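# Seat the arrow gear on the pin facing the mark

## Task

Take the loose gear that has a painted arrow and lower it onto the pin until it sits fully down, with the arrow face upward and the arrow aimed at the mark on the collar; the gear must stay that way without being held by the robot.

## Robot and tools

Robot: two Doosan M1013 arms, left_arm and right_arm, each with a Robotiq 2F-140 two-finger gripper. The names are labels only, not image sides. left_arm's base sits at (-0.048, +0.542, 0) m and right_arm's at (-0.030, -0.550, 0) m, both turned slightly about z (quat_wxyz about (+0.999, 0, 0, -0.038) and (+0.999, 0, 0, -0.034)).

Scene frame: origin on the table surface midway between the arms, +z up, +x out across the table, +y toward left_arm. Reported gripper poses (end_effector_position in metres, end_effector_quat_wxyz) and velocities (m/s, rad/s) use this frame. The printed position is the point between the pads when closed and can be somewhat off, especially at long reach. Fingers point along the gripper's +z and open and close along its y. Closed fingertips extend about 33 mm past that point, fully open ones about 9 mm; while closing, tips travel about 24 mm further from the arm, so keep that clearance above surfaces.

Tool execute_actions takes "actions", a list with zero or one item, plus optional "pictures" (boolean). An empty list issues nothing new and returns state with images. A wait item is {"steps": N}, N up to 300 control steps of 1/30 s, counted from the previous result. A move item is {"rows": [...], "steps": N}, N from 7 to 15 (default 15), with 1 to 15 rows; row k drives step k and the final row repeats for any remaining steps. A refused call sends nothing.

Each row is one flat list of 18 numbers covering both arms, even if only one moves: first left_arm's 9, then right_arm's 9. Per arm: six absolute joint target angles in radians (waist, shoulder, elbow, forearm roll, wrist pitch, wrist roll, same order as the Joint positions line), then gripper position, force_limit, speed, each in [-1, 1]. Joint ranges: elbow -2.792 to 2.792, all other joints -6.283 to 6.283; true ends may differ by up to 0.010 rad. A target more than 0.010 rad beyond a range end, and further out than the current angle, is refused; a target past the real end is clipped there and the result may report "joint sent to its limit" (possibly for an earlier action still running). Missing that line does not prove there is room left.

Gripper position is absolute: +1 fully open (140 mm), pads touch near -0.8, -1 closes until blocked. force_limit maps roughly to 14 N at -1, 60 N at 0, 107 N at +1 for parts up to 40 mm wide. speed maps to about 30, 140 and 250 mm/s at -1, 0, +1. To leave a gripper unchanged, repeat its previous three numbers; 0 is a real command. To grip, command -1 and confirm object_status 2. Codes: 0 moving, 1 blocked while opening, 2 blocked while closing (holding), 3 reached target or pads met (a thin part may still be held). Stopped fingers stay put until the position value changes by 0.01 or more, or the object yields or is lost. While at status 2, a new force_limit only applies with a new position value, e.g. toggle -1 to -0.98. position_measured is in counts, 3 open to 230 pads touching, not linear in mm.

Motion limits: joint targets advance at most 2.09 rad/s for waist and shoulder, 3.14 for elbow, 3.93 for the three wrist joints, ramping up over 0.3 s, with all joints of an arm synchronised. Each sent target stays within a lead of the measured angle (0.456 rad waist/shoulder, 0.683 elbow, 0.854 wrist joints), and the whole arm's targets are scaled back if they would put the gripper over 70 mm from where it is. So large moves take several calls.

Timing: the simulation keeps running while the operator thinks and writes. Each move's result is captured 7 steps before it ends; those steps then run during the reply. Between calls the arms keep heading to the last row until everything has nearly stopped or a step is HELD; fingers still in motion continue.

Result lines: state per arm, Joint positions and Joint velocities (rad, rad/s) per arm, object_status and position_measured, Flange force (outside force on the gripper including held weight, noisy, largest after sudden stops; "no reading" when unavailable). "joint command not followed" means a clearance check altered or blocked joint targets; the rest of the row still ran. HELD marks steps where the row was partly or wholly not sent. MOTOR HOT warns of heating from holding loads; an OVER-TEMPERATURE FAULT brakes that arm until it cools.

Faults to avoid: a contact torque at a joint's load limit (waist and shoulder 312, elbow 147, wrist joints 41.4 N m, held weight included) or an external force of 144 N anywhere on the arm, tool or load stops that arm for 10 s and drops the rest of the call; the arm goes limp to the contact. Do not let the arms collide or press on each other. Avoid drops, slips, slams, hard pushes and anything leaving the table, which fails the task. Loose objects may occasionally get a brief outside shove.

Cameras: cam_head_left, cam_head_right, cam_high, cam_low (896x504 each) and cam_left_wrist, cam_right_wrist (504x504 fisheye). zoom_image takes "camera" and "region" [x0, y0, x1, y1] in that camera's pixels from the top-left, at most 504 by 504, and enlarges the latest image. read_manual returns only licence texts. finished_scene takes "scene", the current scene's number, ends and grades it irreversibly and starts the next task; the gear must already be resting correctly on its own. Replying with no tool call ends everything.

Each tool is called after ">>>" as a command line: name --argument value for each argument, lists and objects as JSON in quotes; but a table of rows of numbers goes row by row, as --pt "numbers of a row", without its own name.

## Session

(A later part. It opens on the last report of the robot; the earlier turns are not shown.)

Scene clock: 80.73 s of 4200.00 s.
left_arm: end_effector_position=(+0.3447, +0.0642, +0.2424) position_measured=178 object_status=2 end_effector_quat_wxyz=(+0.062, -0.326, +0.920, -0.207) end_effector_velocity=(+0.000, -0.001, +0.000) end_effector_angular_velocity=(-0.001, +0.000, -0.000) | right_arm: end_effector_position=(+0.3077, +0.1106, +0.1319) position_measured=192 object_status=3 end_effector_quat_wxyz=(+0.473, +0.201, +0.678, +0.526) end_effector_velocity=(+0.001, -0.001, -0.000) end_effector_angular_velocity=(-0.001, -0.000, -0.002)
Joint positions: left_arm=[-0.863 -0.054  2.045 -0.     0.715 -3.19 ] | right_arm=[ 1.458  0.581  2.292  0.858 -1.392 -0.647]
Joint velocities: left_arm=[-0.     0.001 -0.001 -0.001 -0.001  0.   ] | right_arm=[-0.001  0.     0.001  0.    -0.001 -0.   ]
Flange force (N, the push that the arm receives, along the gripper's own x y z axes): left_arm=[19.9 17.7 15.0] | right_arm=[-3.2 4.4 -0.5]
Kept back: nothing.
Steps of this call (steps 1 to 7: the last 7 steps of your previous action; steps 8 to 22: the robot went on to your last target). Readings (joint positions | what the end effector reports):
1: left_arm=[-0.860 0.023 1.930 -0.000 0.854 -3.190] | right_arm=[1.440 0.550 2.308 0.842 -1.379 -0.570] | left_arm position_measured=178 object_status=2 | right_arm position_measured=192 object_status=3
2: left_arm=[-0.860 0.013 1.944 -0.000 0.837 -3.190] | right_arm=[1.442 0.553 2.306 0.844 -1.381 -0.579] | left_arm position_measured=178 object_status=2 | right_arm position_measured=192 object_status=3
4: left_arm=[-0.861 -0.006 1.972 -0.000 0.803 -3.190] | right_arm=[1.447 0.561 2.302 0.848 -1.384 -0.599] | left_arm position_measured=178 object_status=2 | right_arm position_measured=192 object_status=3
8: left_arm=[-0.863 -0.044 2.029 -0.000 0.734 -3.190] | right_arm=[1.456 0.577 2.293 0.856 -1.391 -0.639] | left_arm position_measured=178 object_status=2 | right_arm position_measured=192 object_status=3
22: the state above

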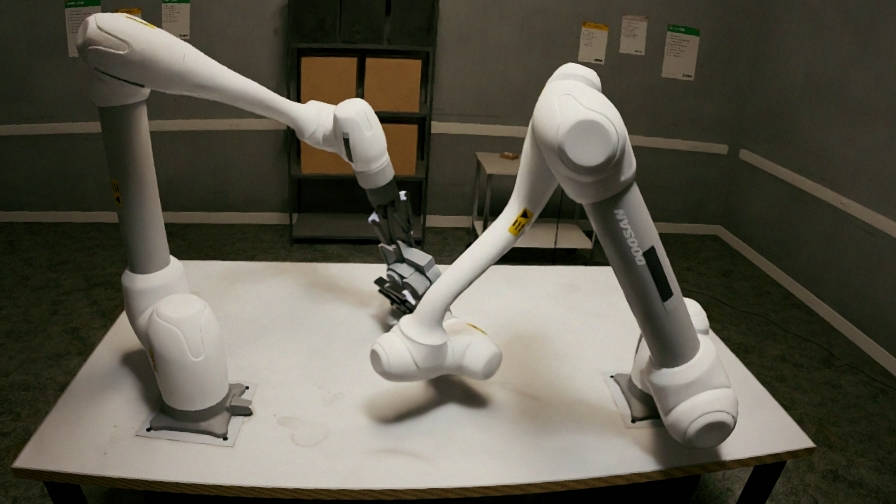

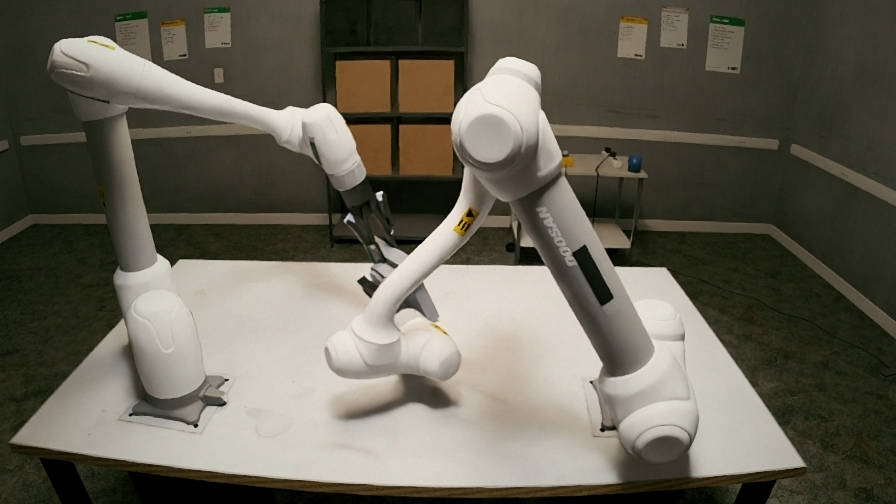

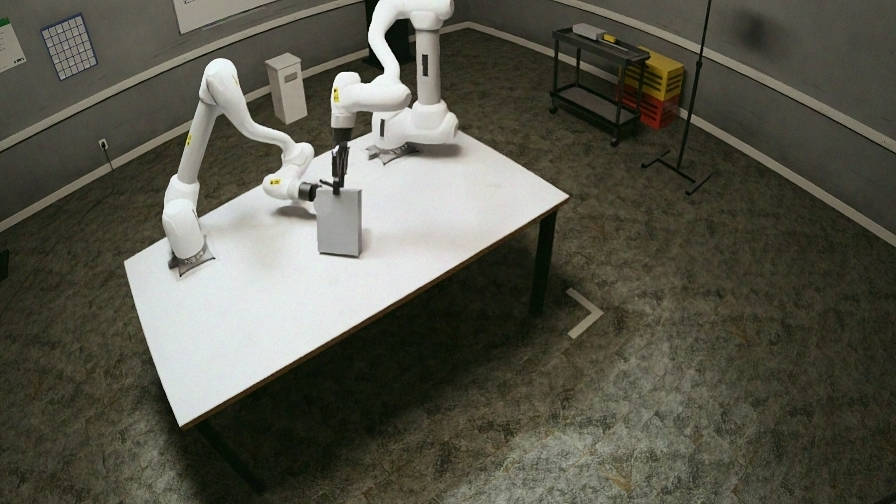

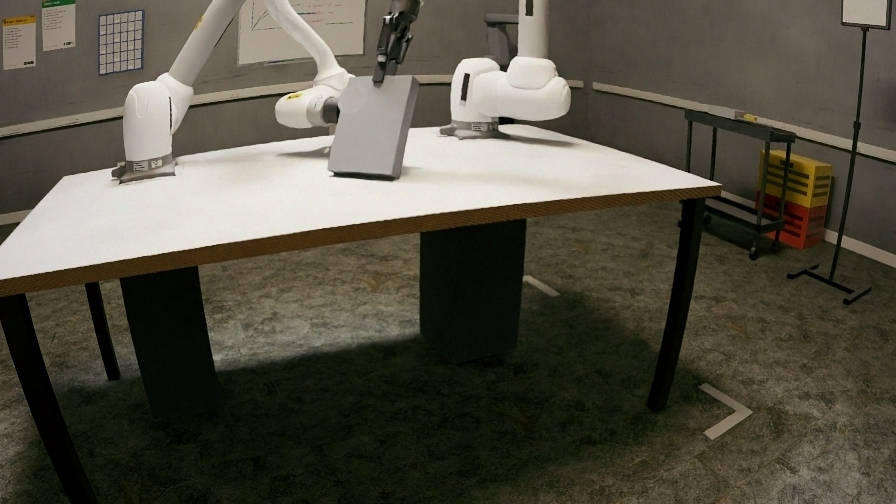

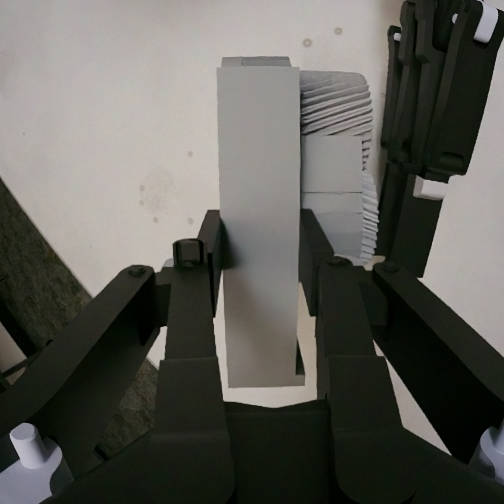

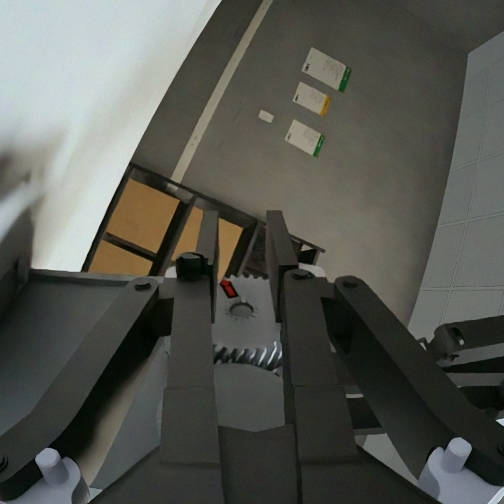

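>>> execute_actions --actions '[{"rows":[[-0.8626,-0.0447,2.0305,0,0.732,-3.19,-0.98,0.2,-0.7,1.4554,0.5768,2.2937,0.856,-1.3905,-0.637,-0.5,0,0],[-0.8623,-0.0353,2.0163,0,0.7492,-3.19,-0.98,0.2,-0.7,1.4531,0.5728,2.2959,0.854,-1.3888,-0.627,-0.5,0,0],[-0.8619,-0.0259,2.0022,0,0.7664,-3.19,-0.98,0.2,-0.7,1.4509,0.5687,2.298,0.852,-1.387,-0.617,-0.5,0,0],[-0.8615,-0.0164,1.988,0,0.7835,-3.19,-0.98,0.2,-0.7,1.4487,0.5646,2.3002,0.85,-1.3853,-0.607,-0.5,0,0],[-0.8612,-0.007,1.9739,0,0.8007,-3.19,-0.98,0.2,-0.7,1.4465,0.5605,2.3023,0.848,-1.3836,-0.597,-0.5,0,0],[-0.8608,0.0024,1.9597,0,0.8179,-3.19,-0.98,0.2,-0.7,1.4442,0.5565,2.3045,0.846,-1.382,-0.587,-0.5,0,0],[-0.8605,0.0118,1.9456,0,0.8351,-3.19,-0.98,0.2,-0.7,1.442,0.5524,2.3066,0.8441,-1.3802,-0.577,-0.5,0,0],[-0.8601,0.0218,1.9313,0,0.8518,-3.19,-0.98,0.2,-0.7,1.4396,0.549,2.3086,0.842,-1.3787,-0.568,-0.5,0,0],[-0.8597,0.0318,1.917,0,0.8686,-3.19,-0.98,0.2,-0.7,1.4373,0.5457,2.3105,0.84,-1.3773,-0.558,-0.5,0,0],[-0.8594,0.0418,1.9027,0,0.8853,-3.19,-0.98,0.2,-0.7,1.4349,0.5424,2.3125,0.8378,-1.376,-0.549,-0.5,0,0],[-0.859,0.0519,1.8885,0,0.9021,-3.19,-0.98,0.2,-0.7,1.4325,0.539,2.3145,0.8355,-1.3745,-0.54,-0.5,0,0],[-0.8587,0.0619,1.8742,0,0.9188,-3.19,-0.98,0.2,-0.7,1.4301,0.5357,2.3165,0.8335,-1.373,-0.53,-0.5,0,0],[-0.8583,0.0719,1.8599,0,0.9356,-3.19,-0.98,0.2,-0.7,1.4278,0.5323,2.3184,0.8313,-1.3715,-0.52,-0.5,0,0],[-0.858,0.0819,1.8456,0,0.9523,-3.19,-0.98,0.2,-0.7,1.4254,0.529,2.3204,0.829,-1.37,-0.511,-0.5,0,0],[-0.8576,0.0924,1.8312,0,0.9687,-3.19,-0.98,0.2,-0.7,1.4223,0.525,2.323,0.826,-1.3685,-0.499,-0.5,0,0]],"steps":15}]'

>>> execute_actions --actions '[{"rows":[[-0.8572,0.1028,1.8168,0,0.9851,-3.19,-0.98,0.2,-0.7,1.4191,0.5209,2.3255,0.823,-1.367,-0.487,-0.5,0,0],[-0.8568,0.1133,1.8024,0,1.0015,-3.19,-0.98,0.2,-0.7,1.416,0.5168,2.328,0.8205,-1.365,-0.475,-0.5,0,0],[-0.8564,0.1238,1.7879,0,1.018,-3.19,-0.98,0.2,-0.7,1.4129,0.5127,2.3305,0.8175,-1.363,-0.463,-0.5,0,0],[-0.856,0.1343,1.7735,0,1.0344,-3.19,-0.98,0.2,-0.7,1.4097,0.5086,2.333,0.815,-1.3615,-0.451,-0.5,0,0],[-0.8556,0.1447,1.7591,0,1.0508,-3.19,-0.98,0.2,-0.7,1.4066,0.5046,2.3355,0.812,-1.36,-0.439,-0.5,0,0],[-0.8552,0.1552,1.7447,0,1.0672,-3.19,-0.98,0.2,-0.7,1.4035,0.5005,2.338,0.809,-1.358,-0.427,-0.5,0,0],[-0.8548,0.1661,1.7301,0,1.0834,-3.19,-0.98,0.2,-0.7,1.40,0.4967,2.3406,0.8056,-1.3564,-0.415,-0.5,0,0],[-0.8544,0.177,1.7154,0,1.0996,-3.19,-0.98,0.2,-0.7,1.3963,0.493,2.3431,0.802,-1.3548,-0.402,-0.5,0,0],[-0.854,0.1879,1.7008,0,1.1158,-3.19,-0.98,0.2,-0.7,1.3927,0.489,2.3457,0.7987,-1.3532,-0.39,-0.5,0,0],[-0.8536,0.1988,1.6862,0,1.1319,-3.19,-0.98,0.2,-0.7,1.3891,0.4855,2.3483,0.7953,-1.3517,-0.378,-0.5,0,0],[-0.8532,0.2097,1.6716,0,1.1481,-3.19,-0.98,0.2,-0.7,1.3855,0.4817,2.3509,0.7918,-1.35,-0.365,-0.5,0,0],[-0.8528,0.2206,1.6569,0,1.1643,-3.19,-0.98,0.2,-0.7,1.382,0.478,2.3534,0.7884,-1.3485,-0.353,-0.5,0,0],[-0.8524,0.2315,1.6423,0,1.1805,-3.19,-0.98,0.2,-0.7,1.3784,0.4742,2.356,0.785,-1.3469,-0.341,-0.5,0,0]],"steps":15}]'

>>> execute_actions --actions '[{"steps":14}]' --pictures true

Scene clock: 82.03 s of 4200.00 s.
left_arm: end_effector_position=(+0.3566, +0.0504, +0.2482) position_measured=178 object_status=2 end_effector_quat_wxyz=(+0.052, -0.329, +0.927, -0.173) end_effector_velocity=(+0.058, -0.068, +0.028) end_effector_angular_velocity=(+0.292, +0.213, +0.009) | right_arm: end_effector_position=(+0.3131, +0.1033, +0.1422) position_measured=192 object_status=3 end_effector_quat_wxyz=(+0.455, +0.224, +0.671, +0.542) end_effector_velocity=(+0.026, -0.036, +0.046) end_effector_angular_velocity=(+0.274, +0.171, -0.001)
Joint positions: left_arm=[-0.861  0.002  1.961  0.     0.816 -3.19 ] | right_arm=[ 1.444  0.556  2.305  0.846 -1.382 -0.585]
Joint velocities: left_arm=[ 0.011  0.279 -0.415  0.001  0.498  0.002] | right_arm=[-0.067 -0.118  0.062 -0.058  0.053  0.293]
Flange force (N, the push that the arm receives, along the gripper's own x y z axes): left_arm=[8.1 20.1 0.2] | right_arm=[-7.0 -0.8 6.4]
Steps of this call (steps 1 to 15: the robot went on to your last target; steps 16 to 31: nothing new was sent; steps 32 to 39: the first 8 steps of this action). Readings (joint positions | what the end effector reports):
32: left_arm=[-0.863 -0.054 2.045 0.000 0.715 -3.190] | right_arm=[1.458 0.581 2.292 0.858 -1.392 -0.647] | left_arm position_measured=178 object_status=2 | right_arm position_measured=192 object_status=3
33: left_arm=[-0.863 -0.051 2.040 0.000 0.722 -3.190] | right_arm=[1.457 0.579 2.292 0.857 -1.392 -0.643] | left_arm position_measured=178 object_status=2 | right_arm position_measured=192 object_status=3
35: left_arm=[-0.862 -0.035 2.016 0.000 0.749 -3.190] | right_arm=[1.453 0.572 2.296 0.854 -1.389 -0.625] | left_arm position_measured=178 object_status=2 | right_arm position_measured=192 object_status=3
39: the state above

Scene clock: 82.53 s of 4200.00 s.
left_arm: end_effector_position=(+0.3871, +0.0154, +0.2568) position_measured=178 object_status=2 end_effector_quat_wxyz=(+0.026, -0.336, +0.938, -0.084) end_effector_velocity=(+0.062, -0.070, +0.008) end_effector_angular_velocity=(+0.290, +0.217, +0.012) | right_arm: end_effector_position=(+0.3284, +0.0830, +0.1630) position_measured=192 object_status=3 end_effector_quat_wxyz=(+0.408, +0.280, +0.650, +0.578) end_effector_velocity=(+0.034, -0.046, +0.040) end_effector_angular_velocity=(+0.309, +0.191, +0.005)
Joint positions: left_arm=[-0.855  0.154  1.747  0.     1.064 -3.19 ] | right_arm=[ 1.403  0.5    2.338  0.809 -1.358 -0.426]
Joint velocities: left_arm=[ 0.012  0.314 -0.426 -0.001  0.474  0.   ] | right_arm=[-0.097 -0.115  0.074 -0.095  0.051  0.355]
Flange force (N, the push that the arm receives, along the gripper's own x y z axes): left_arm=[-9.5 4.1 1.1] | right_arm=[-1.5 0.0 3.3]
Steps of this call (steps 1 to 7: the last 7 steps of your previous action; steps 8 to 15: the first 8 steps of this action). Readings (joint positions | what the end effector reports):
8: left_arm=[-0.858 0.081 1.847 0.000 0.950 -3.190] | right_arm=[1.425 0.528 2.321 0.828 -1.370 -0.508] | left_arm position_measured=178 object_status=2 | right_arm position_measured=192 object_status=3
9: left_arm=[-0.858 0.091 1.833 0.000 0.966 -3.190] | right_arm=[1.422 0.524 2.323 0.826 -1.368 -0.497] | left_arm position_measured=178 object_status=2 | right_arm position_measured=192 object_status=3
11: left_arm=[-0.857 0.112 1.805 0.000 0.999 -3.190] | right_arm=[1.416 0.516 2.328 0.820 -1.365 -0.474] | left_arm position_measured=178 object_status=2 | right_arm position_measured=192 object_status=3
15: the state above

Scene clock: 83.00 s of 4200.00 s.
left_arm: end_effector_position=(+0.4021, -0.0015, +0.2579) position_measured=178 object_status=2 end_effector_quat_wxyz=(+0.013, -0.338, +0.940, -0.042) end_effector_velocity=(-0.001, +0.000, +0.002) end_effector_angular_velocity=(-0.002, -0.001, -0.001) | right_arm: end_effector_position=(+0.3372, +0.0715, +0.1719) position_measured=192 object_status=3 end_effector_quat_wxyz=(+0.383, +0.307, +0.637, +0.595) end_effector_velocity=(-0.000, -0.001, -0.000) end_effector_angular_velocity=(-0.001, +0.000, +0.000)
Joint positions: left_arm=[-0.852  0.231  1.642  0.     1.18  -3.19 ] | right_arm=[ 1.378  0.474  2.356  0.785 -1.347 -0.341]
Joint velocities: left_arm=[-0.001 -0.002 -0.    -0.     0.001  0.   ] | right_arm=[ 0.    -0.     0.001  0.    -0.     0.   ]
Flange force (N, the push that the arm receives, along the gripper's own x y z axes): left_arm=[-16.0 -4.6 -2.3] | right_arm=[-4.2 3.8 2.0]
Kept back: nothing.
Steps of this call (steps 1 to 7: the last 7 steps of your previous action; steps 8 to 14: the robot went on to your last target). Readings (joint positions | what the end effector reports):
1: left_arm=[-0.855 0.164 1.733 0.000 1.080 -3.190] | right_arm=[1.400 0.496 2.341 0.805 -1.356 -0.414] | left_arm position_measured=178 object_status=2 | right_arm position_measured=192 object_status=3
2: left_arm=[-0.854 0.175 1.718 0.000 1.097 -3.190] | right_arm=[1.396 0.493 2.343 0.802 -1.355 -0.401] | left_arm position_measured=178 object_status=2 | right_arm position_measured=192 object_status=3
4: left_arm=[-0.854 0.197 1.689 0.000 1.129 -3.190] | right_arm=[1.389 0.485 2.349 0.795 -1.352 -0.377] | left_arm position_measured=178 object_status=2 | right_arm position_measured=192 object_status=3
8: left_arm=[-0.852 0.231 1.643 0.000 1.179 -3.190] | right_arm=[1.379 0.474 2.356 0.785 -1.347 -0.342] | left_arm position_measured=178 object_status=2 | right_arm position_measured=192 object_status=3
14: the state above

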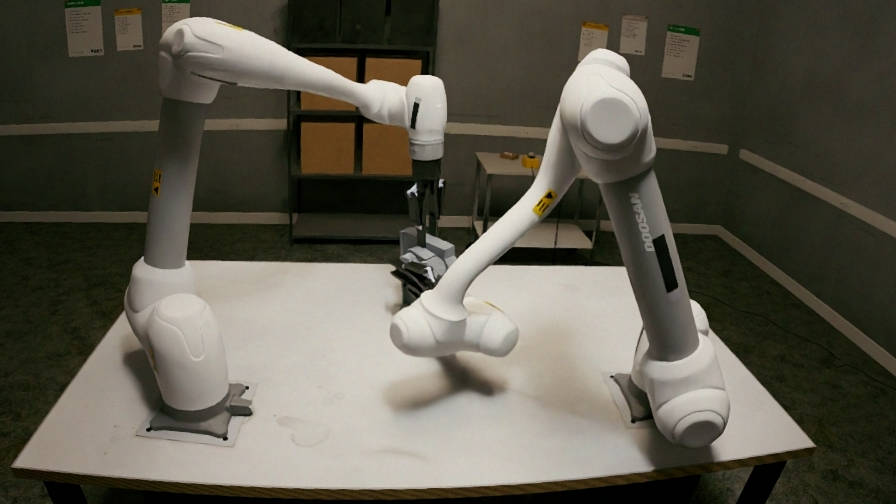

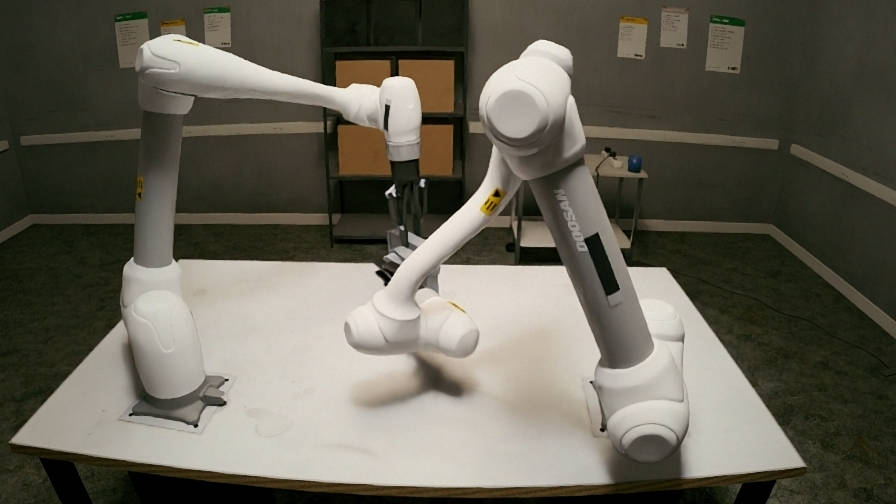

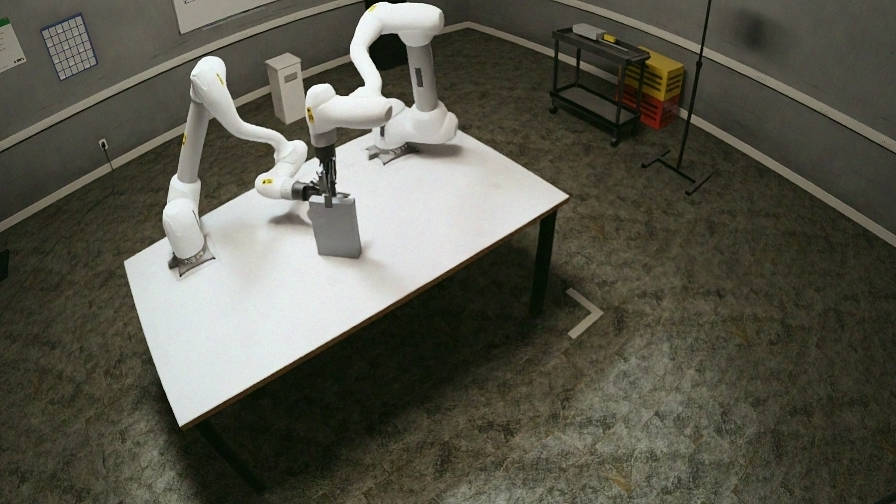

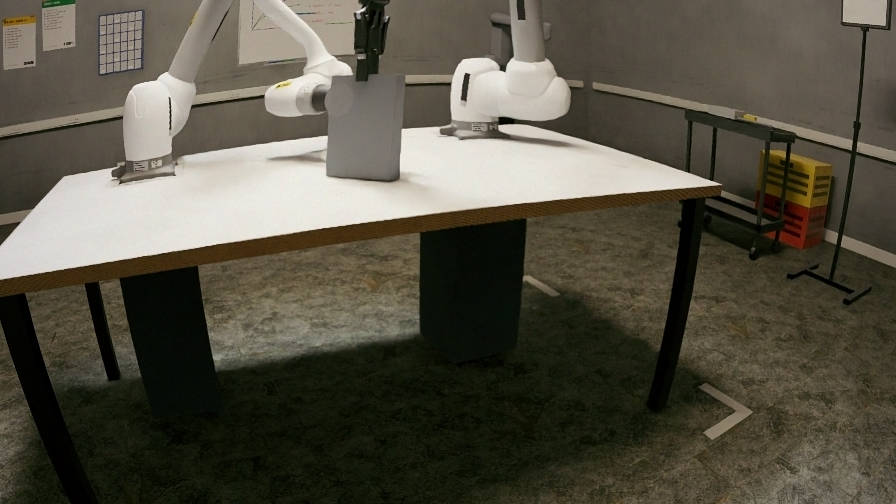

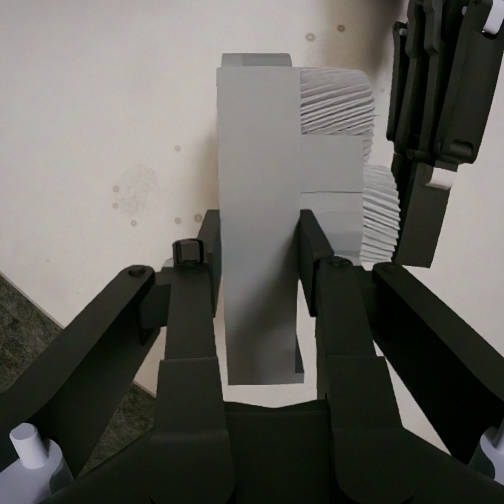

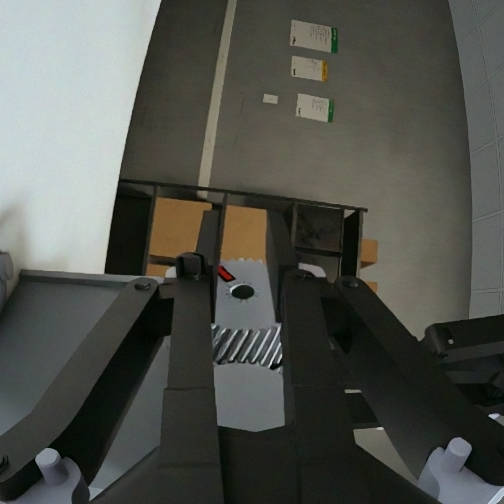

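>>> execute_actions --actions '[{"rows":[[-0.852,0.2394,1.6319,0,1.1917,-3.19,-1,1,-0.7,1.3757,0.4717,2.3579,0.7824,-1.346,-0.332,-0.5,0,0],[-0.8517,0.2474,1.6214,0,1.203,-3.185,-1,1,-0.7,1.373,0.4692,2.3597,0.7797,-1.345,-0.323,-0.5,0,0],[-0.8514,0.2553,1.611,0,1.2142,-3.18,-1,1,-0.7,1.3702,0.4668,2.3616,0.777,-1.344,-0.314,-0.5,0,0],[-0.8512,0.2632,1.6006,0,1.2254,-3.175,-1,1,-0.7,1.3675,0.4643,2.3634,0.7745,-1.343,-0.305,-0.5,0,0],[-0.851,0.2711,1.5902,0,1.2366,-3.17,-1,1,-0.7,1.3648,0.4618,2.3653,0.772,-1.342,-0.296,-0.5,0,0],[-0.8508,0.2791,1.5797,0,1.2479,-3.165,-1,1,-0.7,1.362,0.4593,2.3671,0.769,-1.341,-0.287,-0.5,0,0],[-0.8506,0.287,1.5693,0,1.2591,-3.16,-1,1,-0.7,1.3593,0.4569,2.369,0.7666,-1.34,-0.278,-0.5,0,0],[-0.8505,0.2949,1.5589,0,1.2703,-3.155,-1,1,-0.7,1.3566,0.4544,2.3709,0.764,-1.339,-0.269,-0.5,0,0],[-0.8504,0.3009,1.551,0,1.2788,-3.15,-1,1,-0.7,1.3566,0.4544,2.3709,0.764,-1.339,-0.269,-0.5,0,0],[-0.8503,0.3054,1.545,0,1.2852,-3.145,-1,1,-0.7,1.3566,0.4544,2.3709,0.764,-1.339,-0.269,-0.5,0,0],[-0.8503,0.3085,1.541,0,1.2896,-3.14,-1,1,-0.7,1.3566,0.4544,2.3709,0.764,-1.339,-0.269,-0.5,0,0],[-0.8503,0.3108,1.538,0,1.2928,-3.135,-1,1,-0.7,1.3566,0.4544,2.3709,0.764,-1.339,-0.269,-0.5,0,0]],"steps":15}]'

>>> execute_actions --actions '[{"rows":[[-0.8503,0.3108,1.538,0,1.2928,-3.1416,-0.1,1,-0.5,1.6,0.4544,2.3709,0.764,-1.339,-0.269,-0.5,0,0]],"steps":15}]'

>>> execute_actions --actions '[{"rows":[[-0.8503,0.291,1.4671,0,1.3835,-3.1416,0.1,-0.3,0,1.75,-0.1,2.3,0.8,-0.7,-0.39,-0.5,0,0]],"steps":15}]'

>>> execute_actions --actions '[{"steps":20}]' --pictures true

Scene clock: 84.20 s of 4200.00 s.
left_arm: end_effector_position=(+0.4111, -0.0119, +0.2575) position_measured=181 object_status=2 end_effector_quat_wxyz=(+0.005, -0.327, +0.945, -0.017) end_effector_velocity=(+0.043, -0.051, -0.003) end_effector_angular_velocity=(+0.207, +0.150, -0.142) | right_arm: end_effector_position=(+0.3430, +0.0638, +0.1770) position_measured=192 object_status=3 end_effector_quat_wxyz=(+0.366, +0.324, +0.628, +0.605) end_effector_velocity=(+0.027, -0.037, +0.023) end_effector_angular_velocity=(+0.222, +0.135, -0.002)
Joint positions: left_arm=[-0.851  0.279  1.579 -0.     1.248 -3.165] | right_arm=[ 1.361  0.459  2.368  0.769 -1.341 -0.285]
Joint velocities: left_arm=[ 0.005  0.234 -0.308 -0.001  0.329  0.147] | right_arm=[-0.08  -0.072  0.055 -0.075  0.028  0.265]
Flange force (N, the push that the arm receives, along the gripper's own x y z axes): left_arm=[-6.4 -16.4 -18.5] | right_arm=[1.2 1.8 3.5]
Steps of this call (steps 1 to 28: the robot went on to your last target; steps 29 to 36: the first 8 steps of this action). Readings (joint positions | what the end effector reports):
29: left_arm=[-0.852 0.232 1.642 -0.000 1.181 -3.190] | right_arm=[1.378 0.474 2.356 0.785 -1.347 -0.341] | left_arm position_measured=178 object_status=0 | right_arm position_measured=192 object_status=3
30: left_arm=[-0.852 0.235 1.638 -0.000 1.185 -3.190] | right_arm=[1.377 0.473 2.357 0.784 -1.346 -0.336] | left_arm position_measured=181 object_status=0 | right_arm position_measured=192 object_status=3
32: left_arm=[-0.852 0.248 1.620 -0.000 1.204 -3.185] | right_arm=[1.372 0.469 2.360 0.779 -1.345 -0.321] | left_arm position_measured=181 object_status=0 | right_arm position_measured=192 object_status=3
36: the state above

Scene clock: 84.70 s of 4200.00 s.
left_arm: end_effector_position=(+0.4165, -0.0183, +0.2566) position_measured=152 object_status=0 end_effector_quat_wxyz=(-0.000, -0.317, +0.949, +0.000) end_effector_velocity=(+0.002, -0.002, +0.001) end_effector_angular_velocity=(-0.004, -0.005, +0.001) | right_arm: end_effector_position=(+0.2605, +0.1057, +0.1784) position_measured=192 object_status=3 end_effector_quat_wxyz=(+0.320, +0.287, +0.646, +0.630) end_effector_velocity=(-0.468, +0.208, +0.001) end_effector_angular_velocity=(+0.002, -0.002, +0.714)
Joint positions: left_arm=[-0.85   0.311  1.538 -0.     1.293 -3.142] | right_arm=[ 1.489  0.454  2.371  0.764 -1.339 -0.269]
Joint velocities: left_arm=[ 0.001  0.001 -0.002  0.001 -0.004 -0.001] | right_arm=[ 0.714  0.    -0.    -0.001 -0.002 -0.   ]
Flange force (N, the push that the arm receives, along the gripper's own x y z axes): left_arm=[3.7 -2.5 2.1] | right_arm=[-7.0 4.9 3.8]
Steps of this call (steps 1 to 7: the last 7 steps of your previous action; steps 8 to 15: the first 8 steps of this action). Readings (joint positions | what the end effector reports):
8: left_arm=[-0.850 0.311 1.538 -0.000 1.293 -3.135] | right_arm=[1.357 0.454 2.371 0.764 -1.339 -0.269] | left_arm position_measured=181 object_status=0 | right_arm position_measured=192 object_status=3
9: left_arm=[-0.850 0.311 1.538 -0.000 1.293 -3.138] | right_arm=[1.360 0.454 2.371 0.764 -1.339 -0.269] | left_arm position_measured=181 object_status=0 | right_arm position_measured=192 object_status=3
11: left_arm=[-0.850 0.311 1.538 -0.000 1.293 -3.141] | right_arm=[1.390 0.454 2.371 0.764 -1.339 -0.269] | left_arm position_measured=170 object_status=0 | right_arm position_measured=192 object_status=3
15: the state above

Scene clock: 85.20 s of 4200.00 s.
left_arm: end_effector_position=(+0.4168, -0.0184, +0.3097) position_measured=117 object_status=0 end_effector_quat_wxyz=(+0.000, -0.317, +0.949, +0.000) end_effector_velocity=(-0.001, +0.001, -0.000) end_effector_angular_velocity=(+0.003, +0.002, -0.001) | right_arm: end_effector_position=(+0.1401, +0.1552, +0.2327) position_measured=192 object_status=3 end_effector_quat_wxyz=(+0.217, +0.254, +0.683, +0.649) end_effector_velocity=(-0.252, +0.066, +0.379) end_effector_angular_velocity=(+0.181, +0.497, +0.530)
Joint positions: left_arm=[-0.85   0.291  1.467  0.     1.383 -3.142] | right_arm=[ 1.648  0.297  2.348  0.775 -1.135 -0.308]
Joint velocities: left_arm=[-0.001 -0.001  0.001  0.     0.003  0.001] | right_arm=[ 0.235 -0.91  -0.107  0.057  0.997 -0.189]
Flange force (N, the push that the arm receives, along the gripper's own x y z axes): left_arm=[2.2 -0.2 1.9] | right_arm=[-7.1 8.4 5.1]
Steps of this call (steps 1 to 7: the last 7 steps of your previous action; steps 8 to 15: the first 8 steps of this action). Readings (joint positions | what the end effector reports):
8: left_arm=[-0.850 0.311 1.538 -0.000 1.293 -3.142] | right_arm=[1.600 0.454 2.371 0.764 -1.339 -0.269] | left_arm position_measured=141 object_status=0 | right_arm position_measured=192 object_status=3
9: left_arm=[-0.850 0.310 1.533 -0.000 1.300 -3.142] | right_arm=[1.601 0.451 2.371 0.764 -1.333 -0.270] | left_arm position_measured=138 object_status=0 | right_arm position_measured=192 object_status=3
11: left_arm=[-0.850 0.298 1.493 0.000 1.351 -3.142] | right_arm=[1.611 0.421 2.366 0.767 -1.292 -0.278] | left_arm position_measured=123 object_status=0 | right_arm position_measured=192 object_status=3
15: the state above

Scene clock: 85.87 s of 4200.00 s.
left_arm: end_effector_position=(+0.4167, -0.0184, +0.3098) position_measured=117 object_status=3 end_effector_quat_wxyz=(-0.000, -0.317, +0.949, +0.000) end_effector_velocity=(+0.001, -0.001, +0.000) end_effector_angular_velocity=(-0.000, -0.000, +0.001) | right_arm: end_effector_position=(+0.0127, +0.1424, +0.4112) position_measured=192 object_status=3 end_effector_quat_wxyz=(+0.047, +0.219, +0.704, +0.674) end_effector_velocity=(-0.001, -0.000, +0.000) end_effector_angular_velocity=(+0.000, -0.000, +0.001)
Joint positions: left_arm=[-0.85   0.291  1.467  0.     1.384 -3.142] | right_arm=[ 1.75 -0.1   2.3   0.8  -0.7  -0.39]
Joint velocities: left_arm=[ 0.     0.001 -0.002  0.     0.001 -0.001] | right_arm=[ 0.002 -0.     0.     0.    -0.001 -0.   ]
Flange force (N, the push that the arm receives, along the gripper's own x y z axes): left_arm=[4.3 -2.1 1.6] | right_arm=[-6.0 3.1 -0.7]
Kept back: nothing.
Steps of this call (steps 1 to 7: the last 7 steps of your previous action; steps 8 to 20: the robot went on to your last target). Readings (joint positions | what the end effector reports):
1: left_arm=[-0.850 0.291 1.467 0.000 1.383 -3.142] | right_arm=[1.656 0.267 2.345 0.777 -1.101 -0.314] | left_arm position_measured=117 object_status=0 | right_arm position_measured=192 object_status=3
2: left_arm=[-0.850 0.291 1.467 0.000 1.383 -3.142] | right_arm=[1.664 0.236 2.341 0.779 -1.068 -0.320] | left_arm position_measured=117 object_status=0 | right_arm position_measured=192 object_status=3
4: left_arm=[-0.850 0.291 1.467 0.000 1.383 -3.142] | right_arm=[1.679 0.176 2.334 0.783 -1.003 -0.333] | left_arm position_measured=117 object_status=3 | right_arm position_measured=192 object_status=3
8: left_arm=[-0.850 0.291 1.467 0.000 1.383 -3.142] | right_arm=[1.709 0.060 2.320 0.790 -0.876 -0.357] | left_arm position_measured=117 object_status=3 | right_arm position_measured=192 object_status=3
20: the state above

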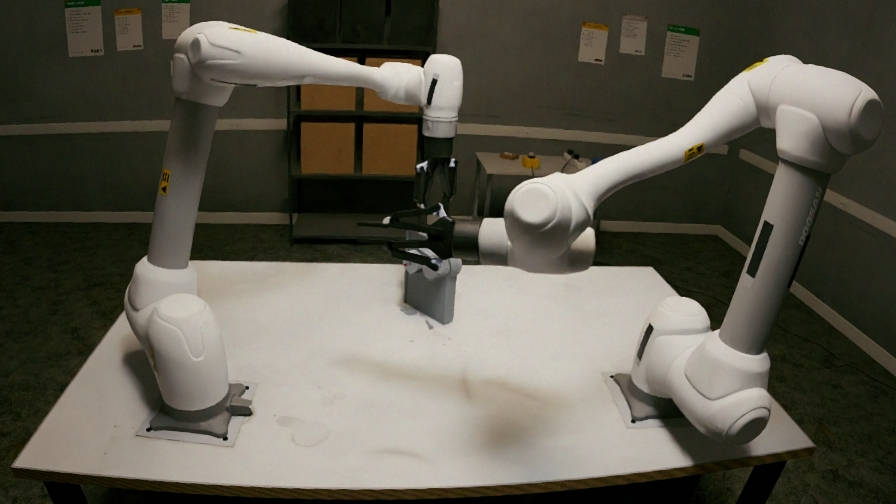

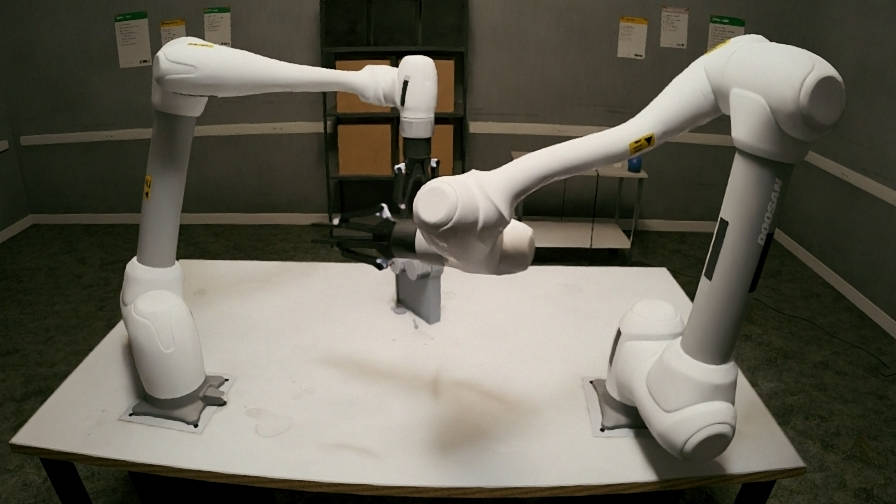

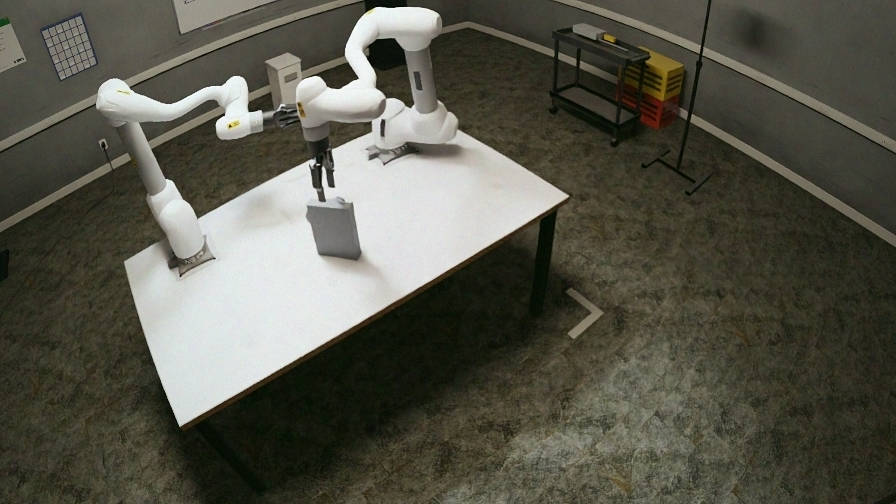

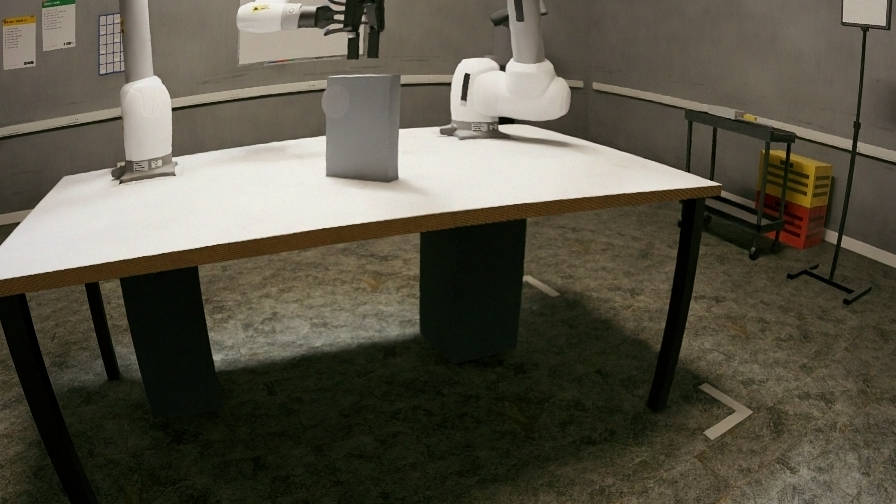

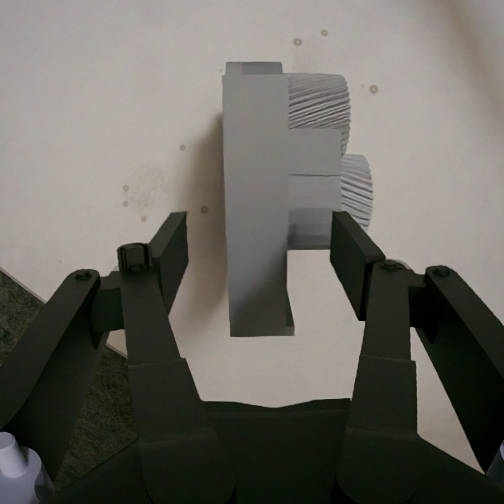

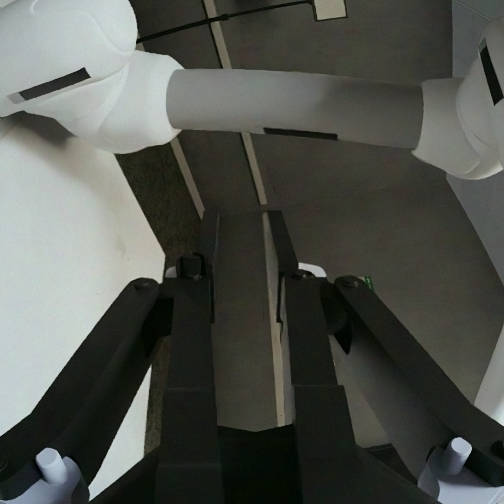

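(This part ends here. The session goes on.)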